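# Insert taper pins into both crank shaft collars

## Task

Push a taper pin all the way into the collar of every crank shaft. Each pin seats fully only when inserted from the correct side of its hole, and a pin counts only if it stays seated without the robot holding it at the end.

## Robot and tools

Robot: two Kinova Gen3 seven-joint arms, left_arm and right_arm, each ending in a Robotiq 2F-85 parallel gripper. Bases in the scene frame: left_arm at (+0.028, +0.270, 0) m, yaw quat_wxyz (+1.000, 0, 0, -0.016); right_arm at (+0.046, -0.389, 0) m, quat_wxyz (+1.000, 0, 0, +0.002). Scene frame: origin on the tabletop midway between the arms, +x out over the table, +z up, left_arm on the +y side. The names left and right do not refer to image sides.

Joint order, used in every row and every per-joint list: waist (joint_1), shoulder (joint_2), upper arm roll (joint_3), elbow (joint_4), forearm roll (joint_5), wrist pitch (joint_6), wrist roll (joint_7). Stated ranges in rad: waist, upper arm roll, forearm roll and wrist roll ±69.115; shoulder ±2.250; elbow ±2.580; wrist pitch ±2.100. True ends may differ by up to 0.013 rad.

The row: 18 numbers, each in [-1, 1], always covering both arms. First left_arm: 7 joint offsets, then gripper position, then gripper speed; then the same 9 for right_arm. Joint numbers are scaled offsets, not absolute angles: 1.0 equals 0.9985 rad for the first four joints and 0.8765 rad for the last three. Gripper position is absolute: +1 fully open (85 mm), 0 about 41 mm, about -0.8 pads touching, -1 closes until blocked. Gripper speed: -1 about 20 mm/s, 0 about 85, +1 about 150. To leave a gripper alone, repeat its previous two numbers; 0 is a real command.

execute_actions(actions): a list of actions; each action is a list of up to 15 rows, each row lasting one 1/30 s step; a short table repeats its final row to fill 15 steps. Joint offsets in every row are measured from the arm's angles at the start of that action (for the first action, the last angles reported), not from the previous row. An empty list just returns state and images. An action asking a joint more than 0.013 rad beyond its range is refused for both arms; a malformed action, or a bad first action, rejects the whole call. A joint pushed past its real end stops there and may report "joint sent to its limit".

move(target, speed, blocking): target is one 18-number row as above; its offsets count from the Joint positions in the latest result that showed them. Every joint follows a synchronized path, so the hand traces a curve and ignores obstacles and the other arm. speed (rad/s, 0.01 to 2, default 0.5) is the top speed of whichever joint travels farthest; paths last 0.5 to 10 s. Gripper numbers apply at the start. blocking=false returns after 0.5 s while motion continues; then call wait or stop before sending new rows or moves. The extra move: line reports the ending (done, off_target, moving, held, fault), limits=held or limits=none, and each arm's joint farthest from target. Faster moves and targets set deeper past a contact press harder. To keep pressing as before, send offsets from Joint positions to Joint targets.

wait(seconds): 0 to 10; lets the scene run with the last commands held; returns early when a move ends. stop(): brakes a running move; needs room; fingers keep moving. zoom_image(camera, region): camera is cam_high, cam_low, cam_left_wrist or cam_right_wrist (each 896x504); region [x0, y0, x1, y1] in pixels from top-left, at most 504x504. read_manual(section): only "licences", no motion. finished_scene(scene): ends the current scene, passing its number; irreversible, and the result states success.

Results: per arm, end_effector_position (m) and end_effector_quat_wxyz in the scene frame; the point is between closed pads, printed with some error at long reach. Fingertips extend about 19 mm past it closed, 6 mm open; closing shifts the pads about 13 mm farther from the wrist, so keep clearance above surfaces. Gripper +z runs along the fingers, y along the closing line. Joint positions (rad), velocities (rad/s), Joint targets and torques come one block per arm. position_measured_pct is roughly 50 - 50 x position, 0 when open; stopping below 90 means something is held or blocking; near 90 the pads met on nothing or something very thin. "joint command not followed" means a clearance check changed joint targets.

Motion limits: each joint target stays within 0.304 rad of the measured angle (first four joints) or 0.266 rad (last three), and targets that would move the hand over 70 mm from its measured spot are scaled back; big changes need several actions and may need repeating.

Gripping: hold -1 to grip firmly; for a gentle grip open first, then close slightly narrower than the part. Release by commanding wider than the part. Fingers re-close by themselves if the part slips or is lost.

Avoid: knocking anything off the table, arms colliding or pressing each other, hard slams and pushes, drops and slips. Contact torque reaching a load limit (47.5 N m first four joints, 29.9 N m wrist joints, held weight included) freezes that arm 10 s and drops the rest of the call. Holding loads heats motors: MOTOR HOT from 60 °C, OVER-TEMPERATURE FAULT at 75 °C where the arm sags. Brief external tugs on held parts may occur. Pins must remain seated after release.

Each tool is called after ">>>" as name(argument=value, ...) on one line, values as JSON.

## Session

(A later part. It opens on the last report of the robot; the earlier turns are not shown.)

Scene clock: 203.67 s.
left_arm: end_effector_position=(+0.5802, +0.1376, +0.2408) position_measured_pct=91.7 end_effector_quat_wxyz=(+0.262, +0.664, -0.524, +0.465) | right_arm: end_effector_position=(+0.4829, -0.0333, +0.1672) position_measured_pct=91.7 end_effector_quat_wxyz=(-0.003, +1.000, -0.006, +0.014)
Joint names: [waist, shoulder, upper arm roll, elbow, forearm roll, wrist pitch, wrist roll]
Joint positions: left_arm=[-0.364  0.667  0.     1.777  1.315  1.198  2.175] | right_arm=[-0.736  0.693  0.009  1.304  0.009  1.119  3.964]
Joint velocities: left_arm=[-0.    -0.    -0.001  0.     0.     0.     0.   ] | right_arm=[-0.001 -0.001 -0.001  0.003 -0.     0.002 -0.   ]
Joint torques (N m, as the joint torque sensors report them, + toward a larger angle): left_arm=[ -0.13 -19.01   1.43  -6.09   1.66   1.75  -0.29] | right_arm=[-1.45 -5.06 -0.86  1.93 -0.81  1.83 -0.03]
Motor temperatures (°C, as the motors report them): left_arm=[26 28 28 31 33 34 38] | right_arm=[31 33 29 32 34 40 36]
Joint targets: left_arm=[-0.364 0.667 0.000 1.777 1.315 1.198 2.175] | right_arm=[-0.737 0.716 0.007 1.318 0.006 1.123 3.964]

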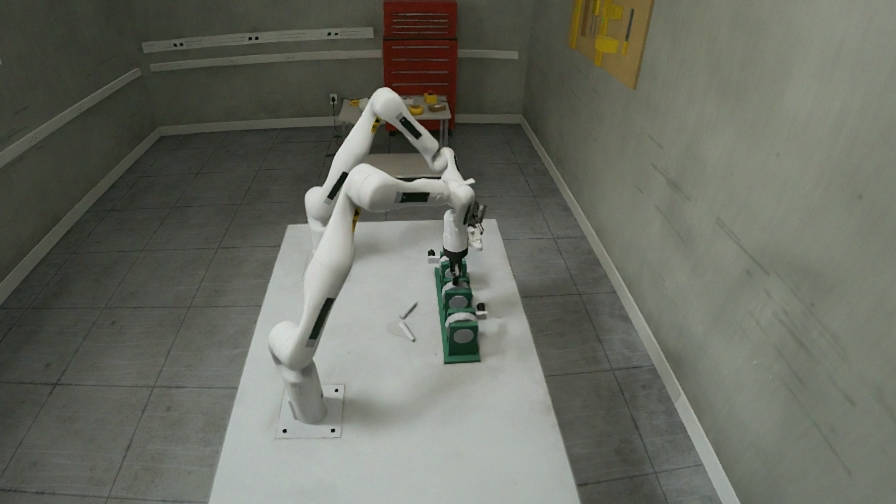

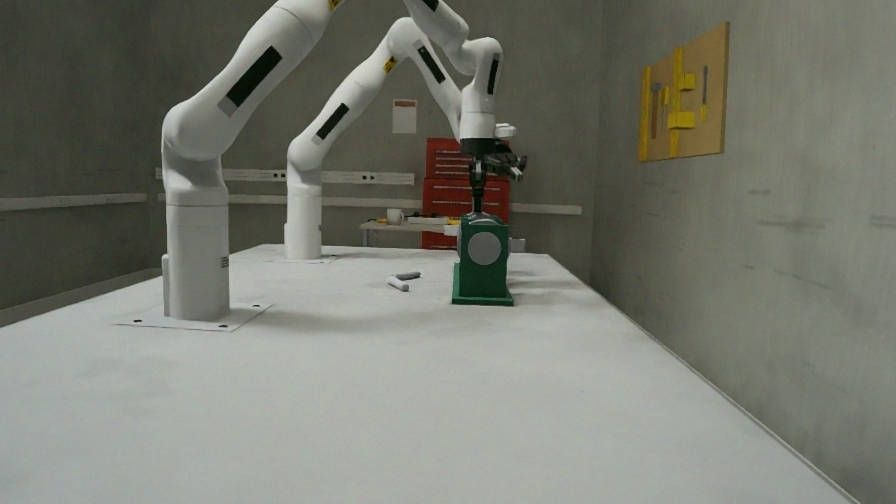

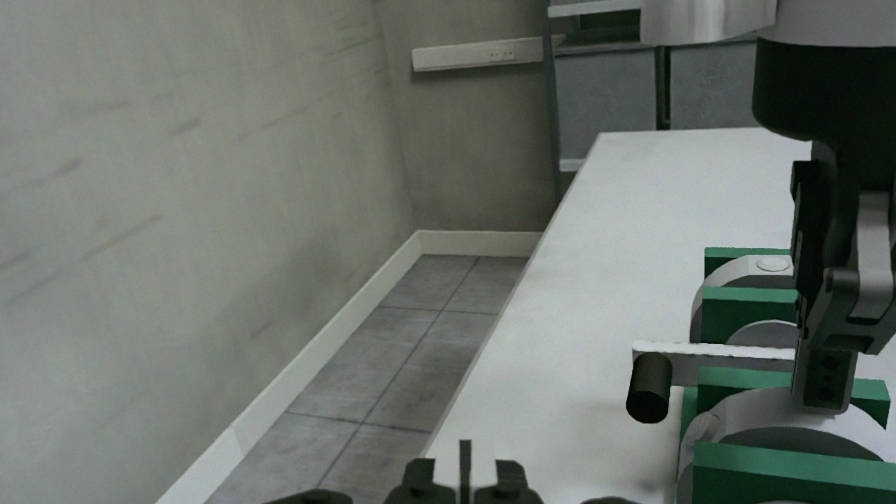

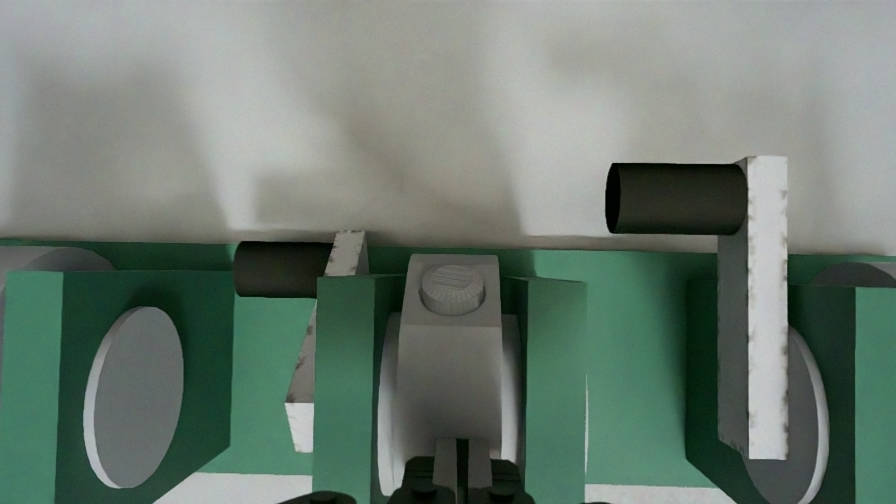

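>>> execute_actions(actions=[[[0,0,0,0,0,0,0,-1,0,-0.016,0.004,0,0.052,0,-0.016,-0.014,-1,0]],[[0,0,0,0,0,0,0,-1,0,-0.016,0.004,0,0.052,0,-0.016,-0.014,-1,0]],[[0,0,0,0,0,0,0,-1,0,0,-0.005,0,-0.008,0,0.014,0,-1,0]]])

Scene clock: 205.40 s.
left_arm: end_effector_position=(+0.5802, +0.1376, +0.2408) position_measured_pct=91.7 end_effector_quat_wxyz=(+0.262, +0.664, -0.524, +0.465) | right_arm: end_effector_position=(+0.4465, -0.0373, +0.1551) position_measured_pct=91.7 end_effector_quat_wxyz=(+0.011, +1.000, -0.000, -0.005)
Joint names: [waist, shoulder, upper arm roll, elbow, forearm roll, wrist pitch, wrist roll]
Joint positions: left_arm=[-0.364  0.667  0.     1.777  1.315  1.198  2.175] | right_arm=[-0.771  0.672  0.006  1.388  0.005  1.104  3.94 ]
Joint velocities: left_arm=[ 0. -0. -0.  0.  0. -0. -0.] | right_arm=[ 0.     0.    -0.     0.     0.    -0.001  0.   ]
Joint torques (N m, as the joint torque sensors report them, + toward a larger angle): left_arm=[ -0.23 -18.67   1.43  -6.27   1.82   1.82  -0.16] | right_arm=[  0.25 -21.22   0.49  -7.46   0.02   0.14  -0.04]
Motor temperatures (°C, as the motors report them): left_arm=[26 28 28 31 33 34 38] | right_arm=[31 33 29 32 34 40 36]
Joint targets: left_arm=[-0.364 0.667 0.000 1.777 1.315 1.198 2.175] | right_arm=[-0.771 0.672 0.006 1.388 0.005 1.104 3.940]

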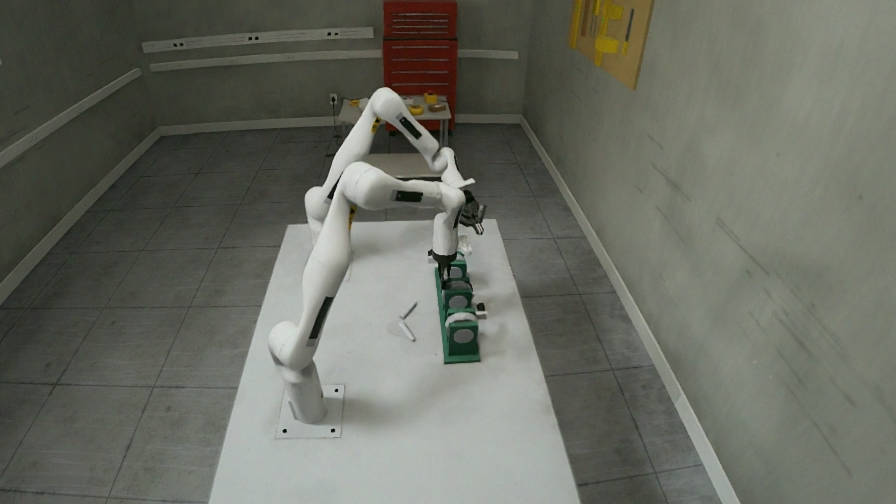

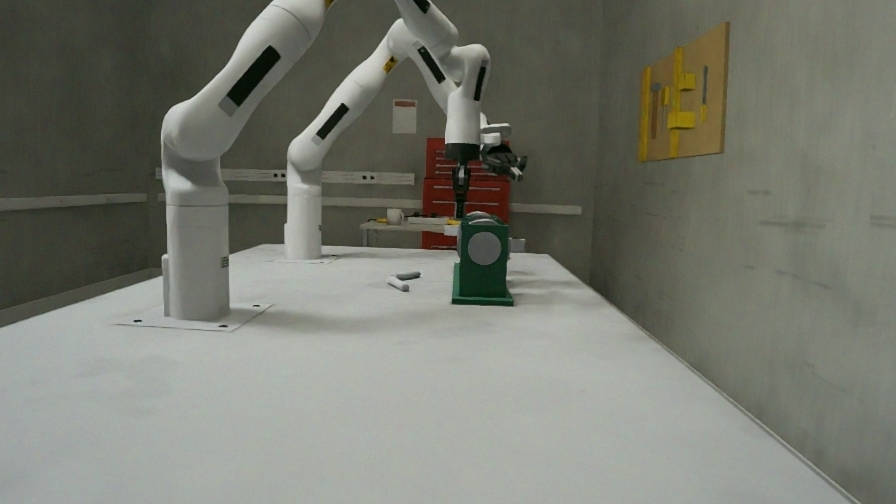

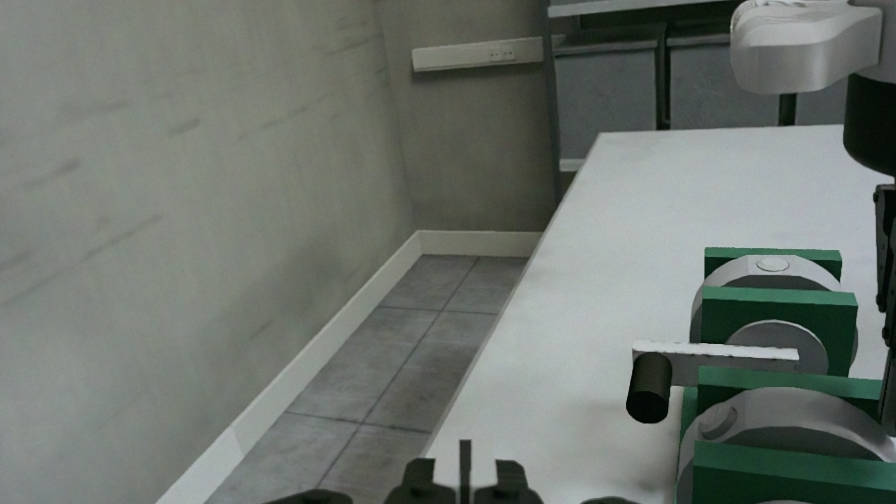

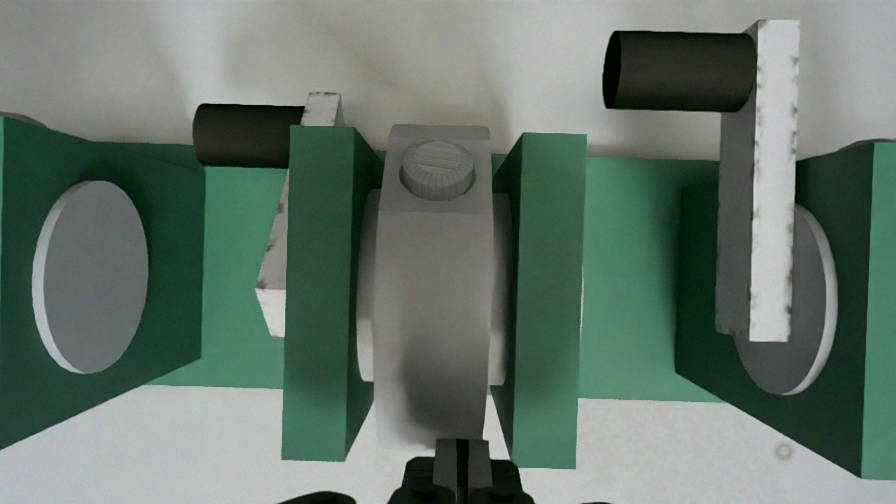

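>>> move(target=[0,0,0,0,0,0,0,-1,0,0,-0.035,-0.006,-0.06,-0.006,0.085,0,-1,0], speed=0.3)

>>> move(target=[0,0,0,0,0,0,0,-1,0,0.112,0.186,0,-0.357,0,0.193,0.124,-1,0], speed=0.5)

>>> move(target=[0,0,0,0,0,0,0,-1,0,0,0.0304,0,0.0704,0,-0.115,0,-1,0], speed=0.15)

Scene clock: 207.73 s.
left_arm: end_effector_position=(+0.5802, +0.1376, +0.2408) position_measured_pct=91.7 end_effector_quat_wxyz=(+0.262, +0.664, -0.524, +0.465) | right_arm: end_effector_position=(+0.4487, -0.0289, +0.1909) position_measured_pct=91.7 end_effector_quat_wxyz=(+0.001, +1.000, +0.001, -0.001)
Joint names: [waist, shoulder, upper arm roll, elbow, forearm roll, wrist pitch, wrist roll]
Joint positions: left_arm=[-0.364  0.667  0.     1.777  1.315  1.198  2.175] | right_arm=[-0.771  0.637 -0.     1.329  0.     1.178  3.94 ]
Joint velocities: left_arm=[ 0.001 -0.     0.001  0.    -0.     0.002 -0.   ] | right_arm=[ 0.    -0.    -0.001  0.    -0.    -0.     0.   ]
Joint torques (N m, as the joint torque sensors report them, + toward a larger angle): left_arm=[ -0.24 -19.01   1.3   -6.54   1.82   1.7   -0.14] | right_arm=[  0.01 -21.02   0.42  -8.01   0.    -0.05  -0.17]
Motor temperatures (°C, as the motors report them): left_arm=[26 28 28 31 33 34 38] | right_arm=[31 33 29 32 34 40 36]
Joint targets: left_arm=[-0.364 0.667 0.000 1.777 1.315 1.198 2.175] | right_arm=[-0.771 0.637 -0.000 1.329 0.000 1.178 3.940]
move: done; limits=none; left_arm: farthest joint: the waist, 0.000 radians from its target (0.000 radians at the start); right_arm: farthest joint: the waist, 0.000 radians from its target (0.000 radians at the start)

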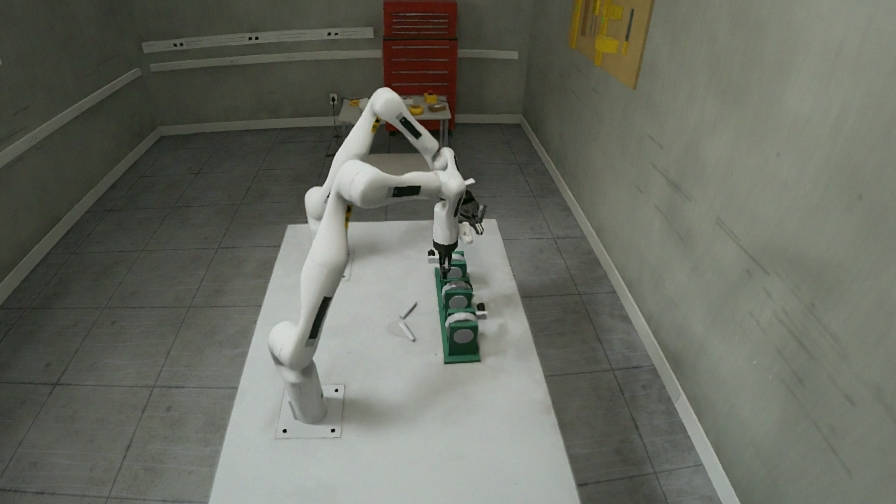

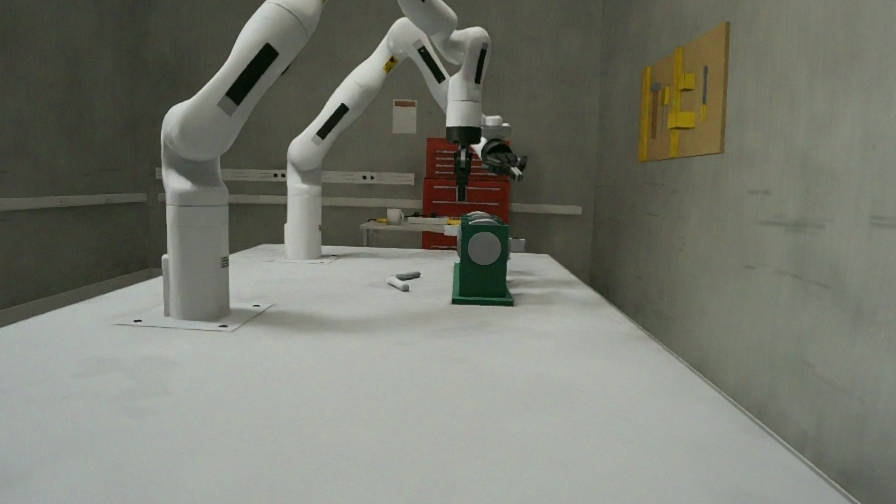

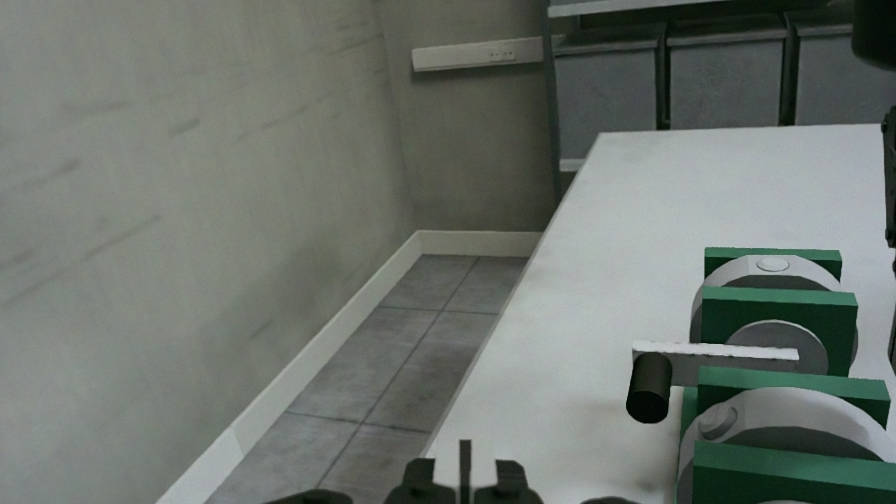

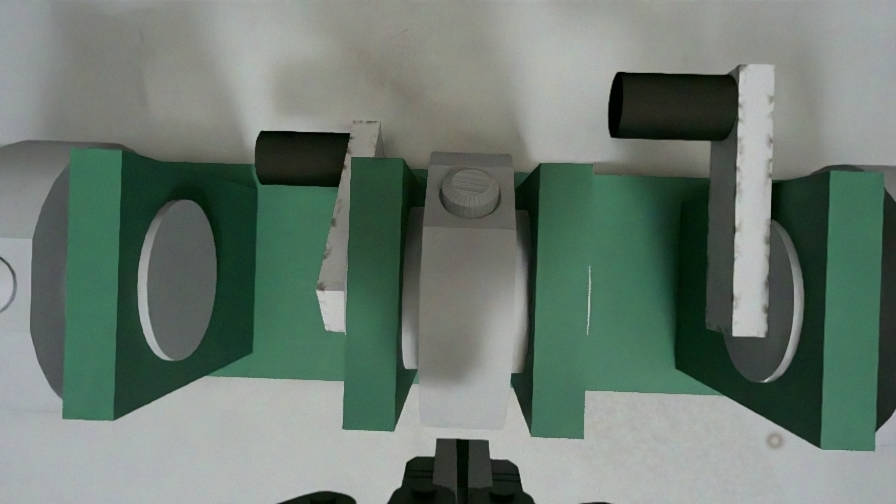

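Scene clock: 208.97 s.
left_arm: end_effector_position=(+0.5802, +0.1376, +0.2408) position_measured_pct=91.7 end_effector_quat_wxyz=(+0.262, +0.664, -0.524, +0.465) | right_arm: end_effector_position=(+0.5455, -0.0300, +0.1900) position_measured_pct=91.7 end_effector_quat_wxyz=(+0.000, +1.000, -0.001, -0.000)
Joint names: [waist, shoulder, upper arm roll, elbow, forearm roll, wrist pitch, wrist roll]
Joint positions: left_arm=[-0.364  0.667  0.     1.777  1.315  1.198  2.175] | right_arm=[-0.659  0.823 -0.     0.972  0.     1.347  4.048]
Joint velocities: left_arm=[-0.001 -0.001  0.001 -0.001 -0.     0.001  0.   ] | right_arm=[ 0.001  0.003  0.    -0.001 -0.    -0.     0.   ]
Joint torques (N m, as the joint torque sensors report them, + toward a larger angle): left_arm=[ -0.18 -19.21   1.47  -6.01   1.75   1.78  -0.19] | right_arm=[  0.03 -24.54   0.73  -8.85  -0.21   0.19   0.02]
Motor temperatures (°C, as the motors report them): left_arm=[26 28 28 31 33 34 38] | right_arm=[31 33 29 32 34 40 36]
Joint targets: left_arm=[-0.364 0.667 0.000 1.777 1.315 1.198 2.175] | right_arm=[-0.659 0.823 -0.000 0.972 0.000 1.347 4.048]
move: done; limits=none; left_arm: farthest joint: the waist, 0.000 radians from its target (0.000 radians at the start); right_arm: farthest joint: the waist, 0.000 radians from its target (0.112 radians at the start)

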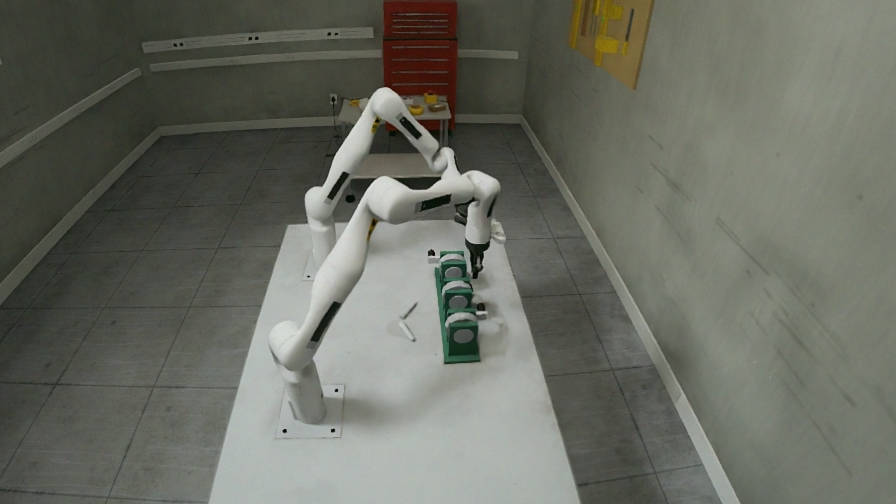

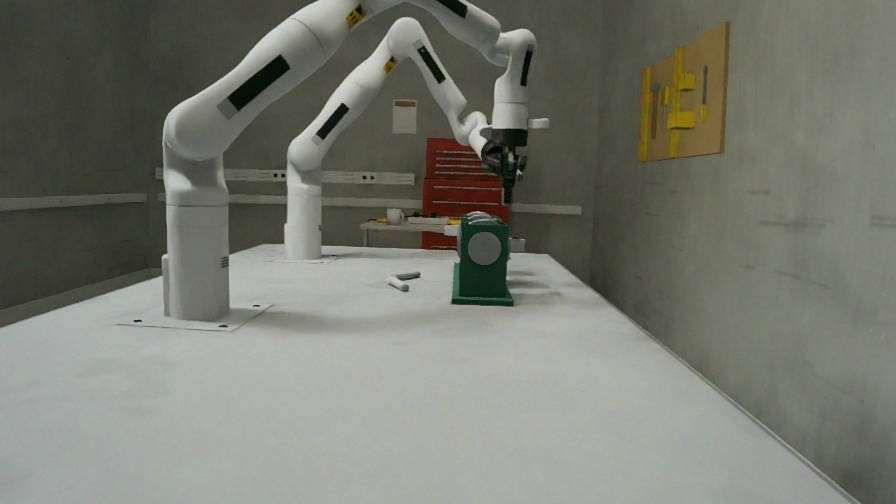

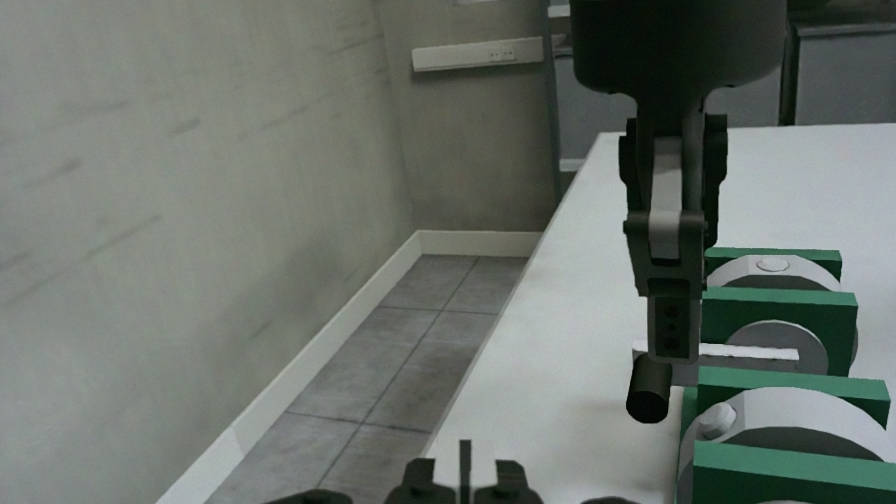

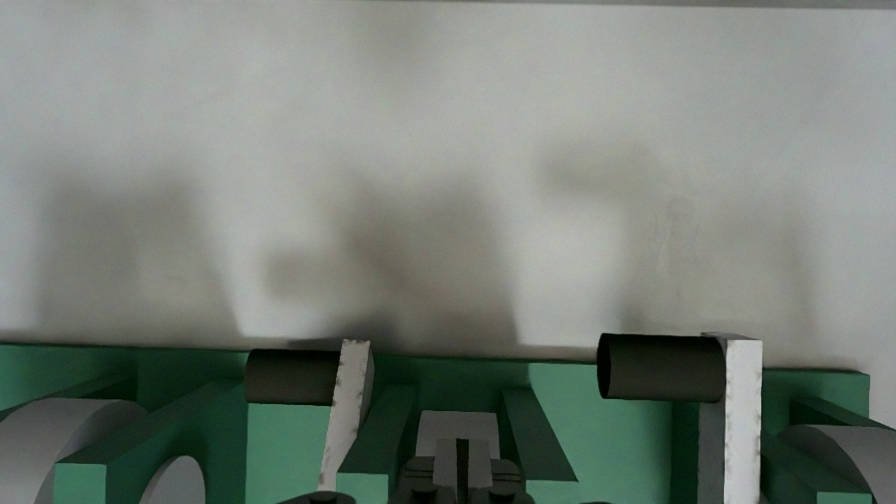

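Scene clock: 209.93 s.
left_arm: end_effector_position=(+0.5802, +0.1376, +0.2408) position_measured_pct=91.7 end_effector_quat_wxyz=(+0.262, +0.664, -0.524, +0.465) | right_arm: end_effector_position=(+0.5455, -0.0300, +0.1501) position_measured_pct=91.7 end_effector_quat_wxyz=(-0.000, +1.000, -0.001, -0.000)
Joint names: [waist, shoulder, upper arm roll, elbow, forearm roll, wrist pitch, wrist roll]
Joint positions: left_arm=[-0.364  0.667  0.     1.777  1.315  1.198  2.175] | right_arm=[-0.659  0.853 -0.     1.042  0.     1.246  4.048]
Joint velocities: left_arm=[-0.001 -0.    -0.002  0.001 -0.    -0.001 -0.   ] | right_arm=[ 0.     0.    -0.001 -0.001  0.    -0.    -0.   ]
Joint torques (N m, as the joint torque sensors report them, + toward a larger angle): left_arm=[ -0.21 -18.84   1.52  -6.78   1.53   1.94  -0.04] | right_arm=[ -0.26 -24.49   0.43  -8.44  -0.02   0.27  -0.09]
Motor temperatures (°C, as the motors report them): left_arm=[26 28 28 31 33 34 38] | right_arm=[31 33 29 32 34 40 36]
Joint targets: left_arm=[-0.364 0.667 0.000 1.777 1.315 1.198 2.175] | right_arm=[-0.659 0.853 -0.000 1.042 0.000 1.246 4.048]
move: done; limits=none; left_arm: farthest joint: the waist, 0.000 radians from its target (0.000 radians at the start); right_arm: farthest joint: the waist, 0.000 radians from its target (0.000 radians at the start)

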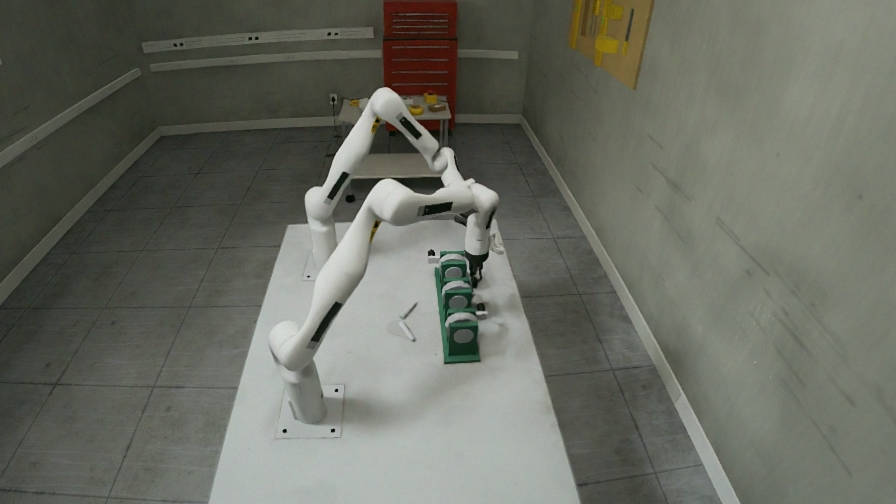

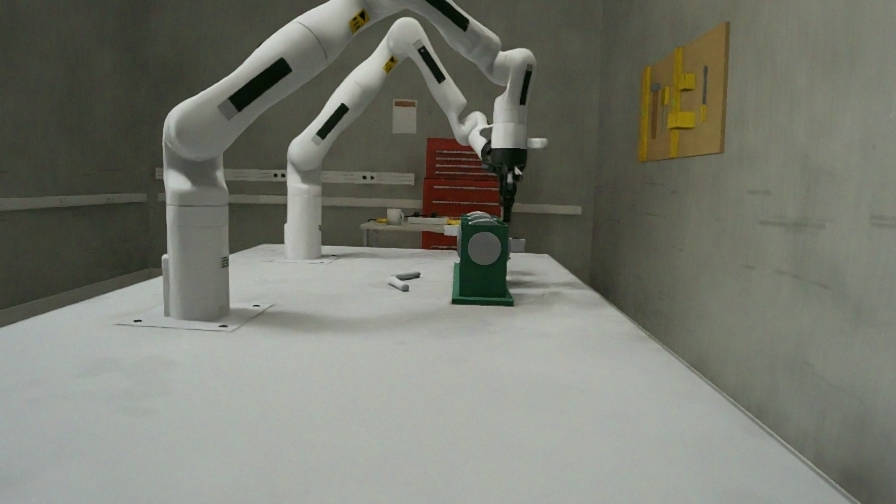

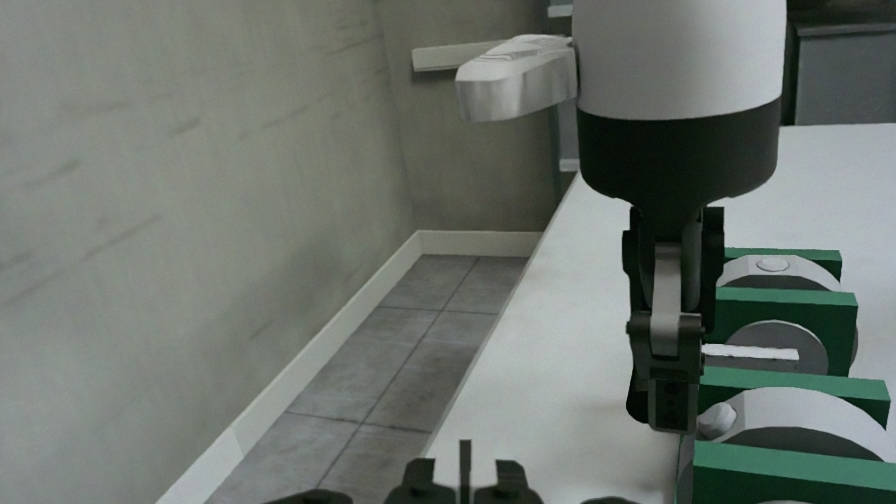

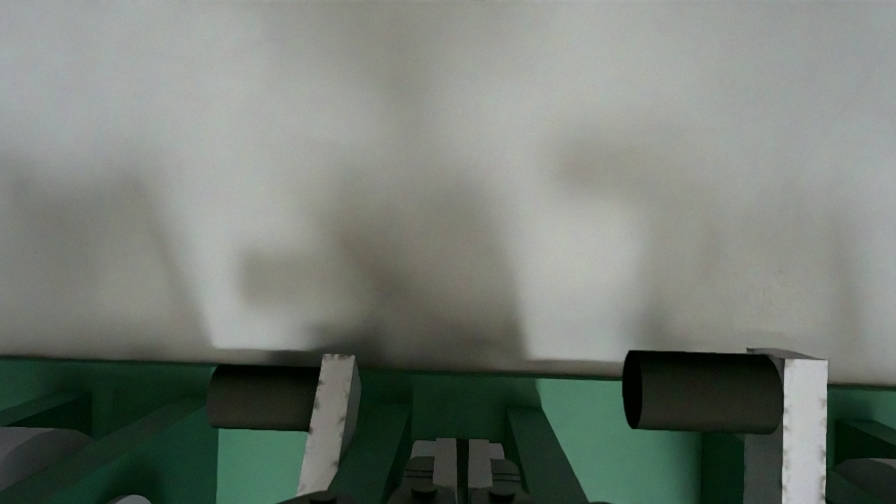

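>>> move(target=[0,0,0,0,0,0,0,-1,0,-0.002,-0.001,0,0.015,0,-0.016,0,-1,0], speed=0.05)

>>> move(target=[0,0,0,0,0,0,0,-1,0,-0.015,-0.039,0,0.042,0,-0.004,-0.017,-1,0], speed=0.05)

Scene clock: 210.90 s.
left_arm: end_effector_position=(+0.5802, +0.1376, +0.2408) position_measured_pct=91.7 end_effector_quat_wxyz=(+0.262, +0.664, -0.524, +0.465) | right_arm: end_effector_position=(+0.5446, -0.0302, +0.1469) position_measured_pct=91.7 end_effector_quat_wxyz=(-0.001, +1.000, -0.000, +0.001)
Joint names: [waist, shoulder, upper arm roll, elbow, forearm roll, wrist pitch, wrist roll]
Joint positions: left_arm=[-0.364  0.667  0.     1.777  1.315  1.198  2.175] | right_arm=[-0.661  0.851  0.     1.056  0.001  1.231  4.048]
Joint velocities: left_arm=[ 0.    -0.    -0.     0.    -0.    -0.002 -0.   ] | right_arm=[ 0.     0.    -0.001  0.002 -0.     0.    -0.   ]
Joint torques (N m, as the joint torque sensors report them, + toward a larger angle): left_arm=[ -0.08 -19.08   1.8   -6.11   1.41   1.89  -0.23] | right_arm=[ -0.87 -24.42   0.15  -7.57  -0.11   0.72  -0.1 ]
Motor temperatures (°C, as the motors report them): left_arm=[26 28 28 31 33 34 38] | right_arm=[31 33 29 32 34 40 36]
Joint targets: left_arm=[-0.364 0.667 0.000 1.777 1.315 1.198 2.175] | right_arm=[-0.661 0.852 -0.000 1.057 0.000 1.232 4.048]
move: done; limits=none; left_arm: farthest joint: the waist, 0.000 radians from its target (0.000 radians at the start); right_arm: farthest joint: the shoulder, 0.001 radians from its target (0.001 radians at the start)

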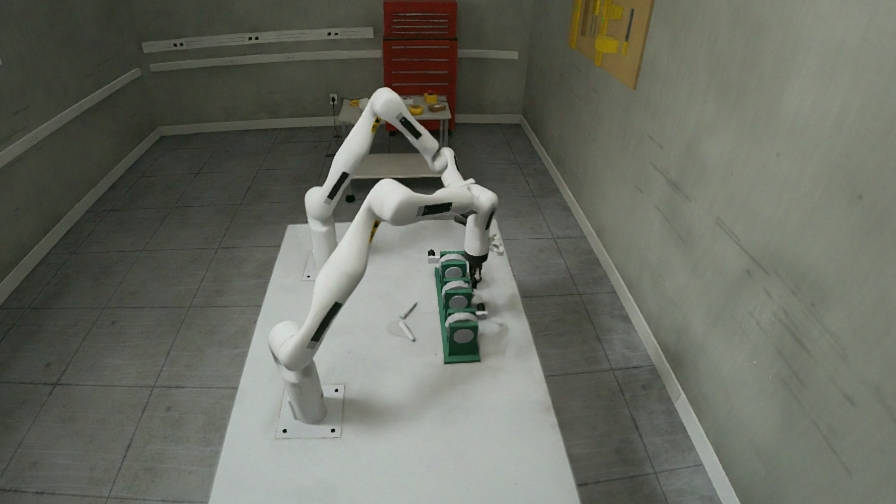

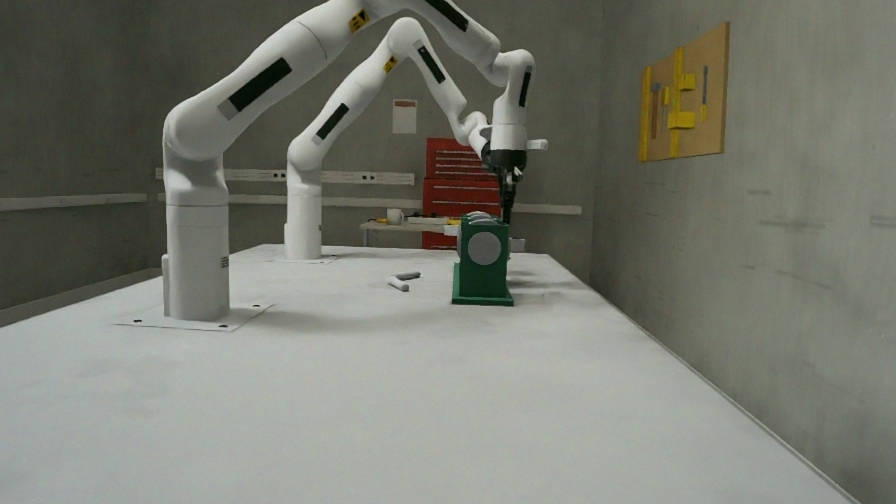

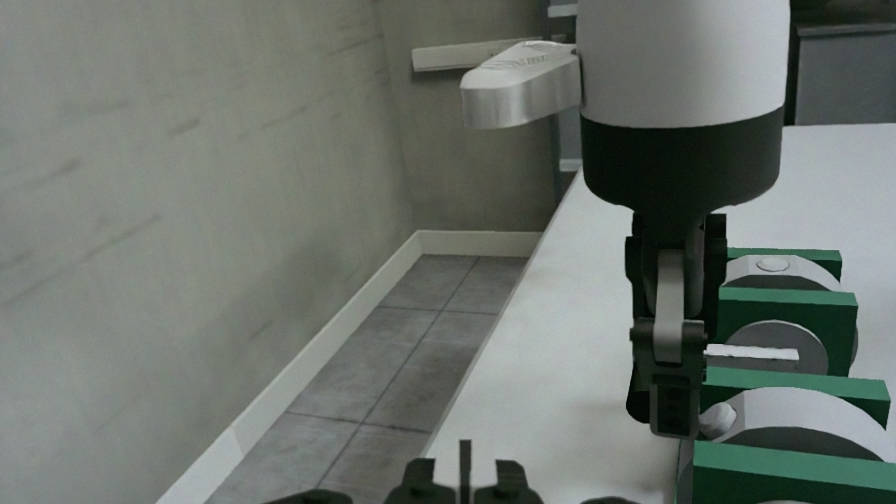

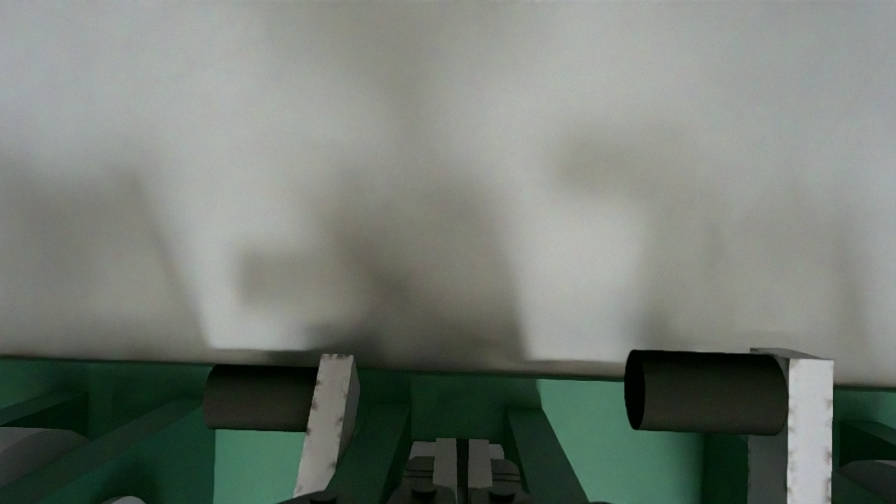

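Scene clock: 211.97 s.
left_arm: end_effector_position=(+0.5802, +0.1376, +0.2408) position_measured_pct=91.7 end_effector_quat_wxyz=(+0.262, +0.664, -0.524, +0.465) | right_arm: end_effector_position=(+0.5339, -0.0303, +0.1609) position_measured_pct=91.7 end_effector_quat_wxyz=(-0.002, +1.000, -0.001, +0.006)
Joint names: [waist, shoulder, upper arm roll, elbow, forearm roll, wrist pitch, wrist roll]
Joint positions: left_arm=[-0.364  0.667  0.     1.777  1.315  1.198  2.175] | right_arm=[-0.674  0.809  0.002  1.095  0.003  1.225  4.034]
Joint velocities: left_arm=[ 0.    -0.     0.002  0.    -0.     0.     0.   ] | right_arm=[-0.001 -0.001  0.     0.001  0.     0.     0.   ]
Joint torques (N m, as the joint torque sensors report them, + toward a larger angle): left_arm=[ -0.38 -18.98   1.63  -6.03   1.74   1.86  -0.16] | right_arm=[ -1.87 -21.94  -0.64  -5.7   -0.92   1.15   0.06]
Motor temperatures (°C, as the motors report them): left_arm=[26 28 28 31 33 34 38] | right_arm=[31 33 29 32 34 40 36]
Joint targets: left_arm=[-0.364 0.667 0.000 1.777 1.315 1.198 2.175] | right_arm=[-0.676 0.812 0.000 1.098 0.001 1.228 4.034]
move: done; limits=none; left_arm: farthest joint: the waist, 0.000 radians from its target (0.000 radians at the start); right_arm: farthest joint: the shoulder, 0.003 radians from its target (0.039 radians at the start)

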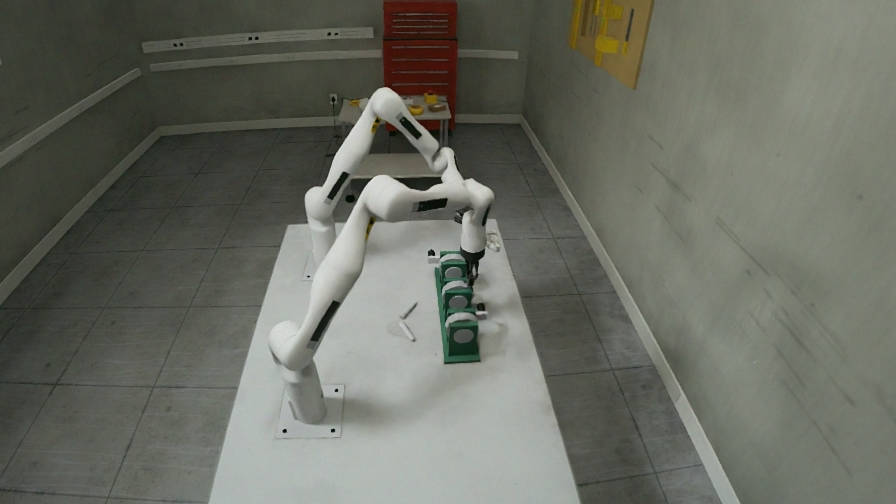

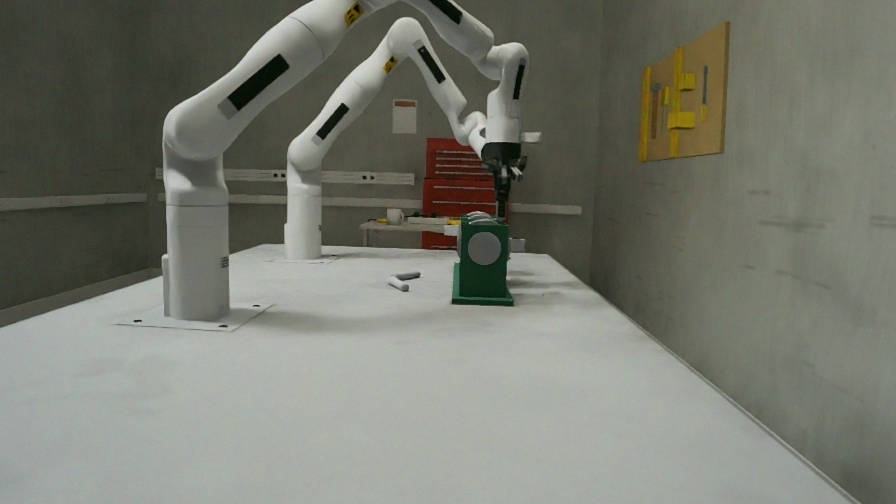

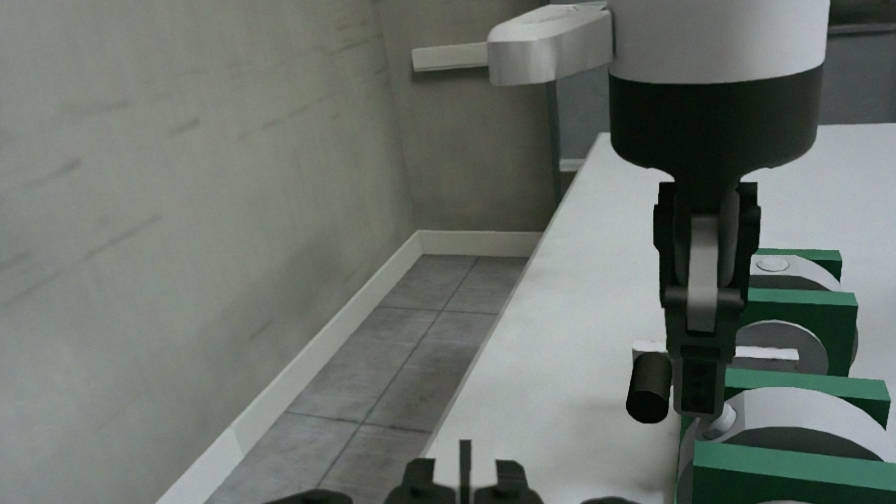

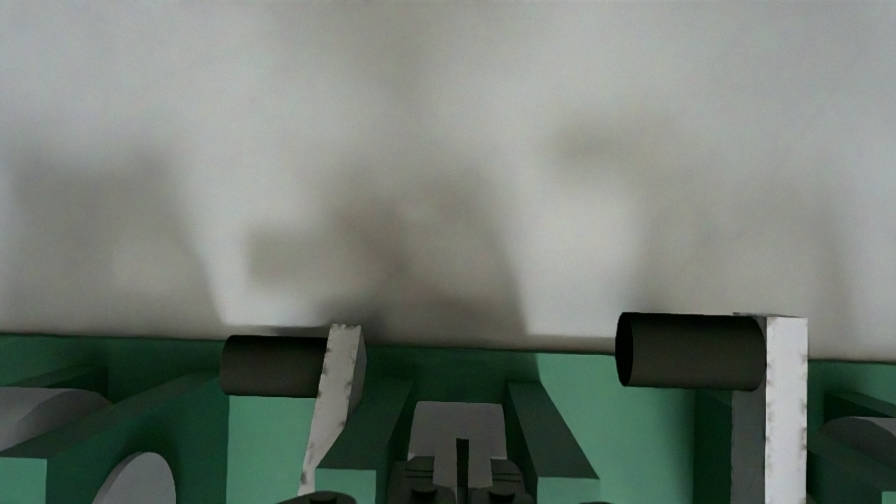

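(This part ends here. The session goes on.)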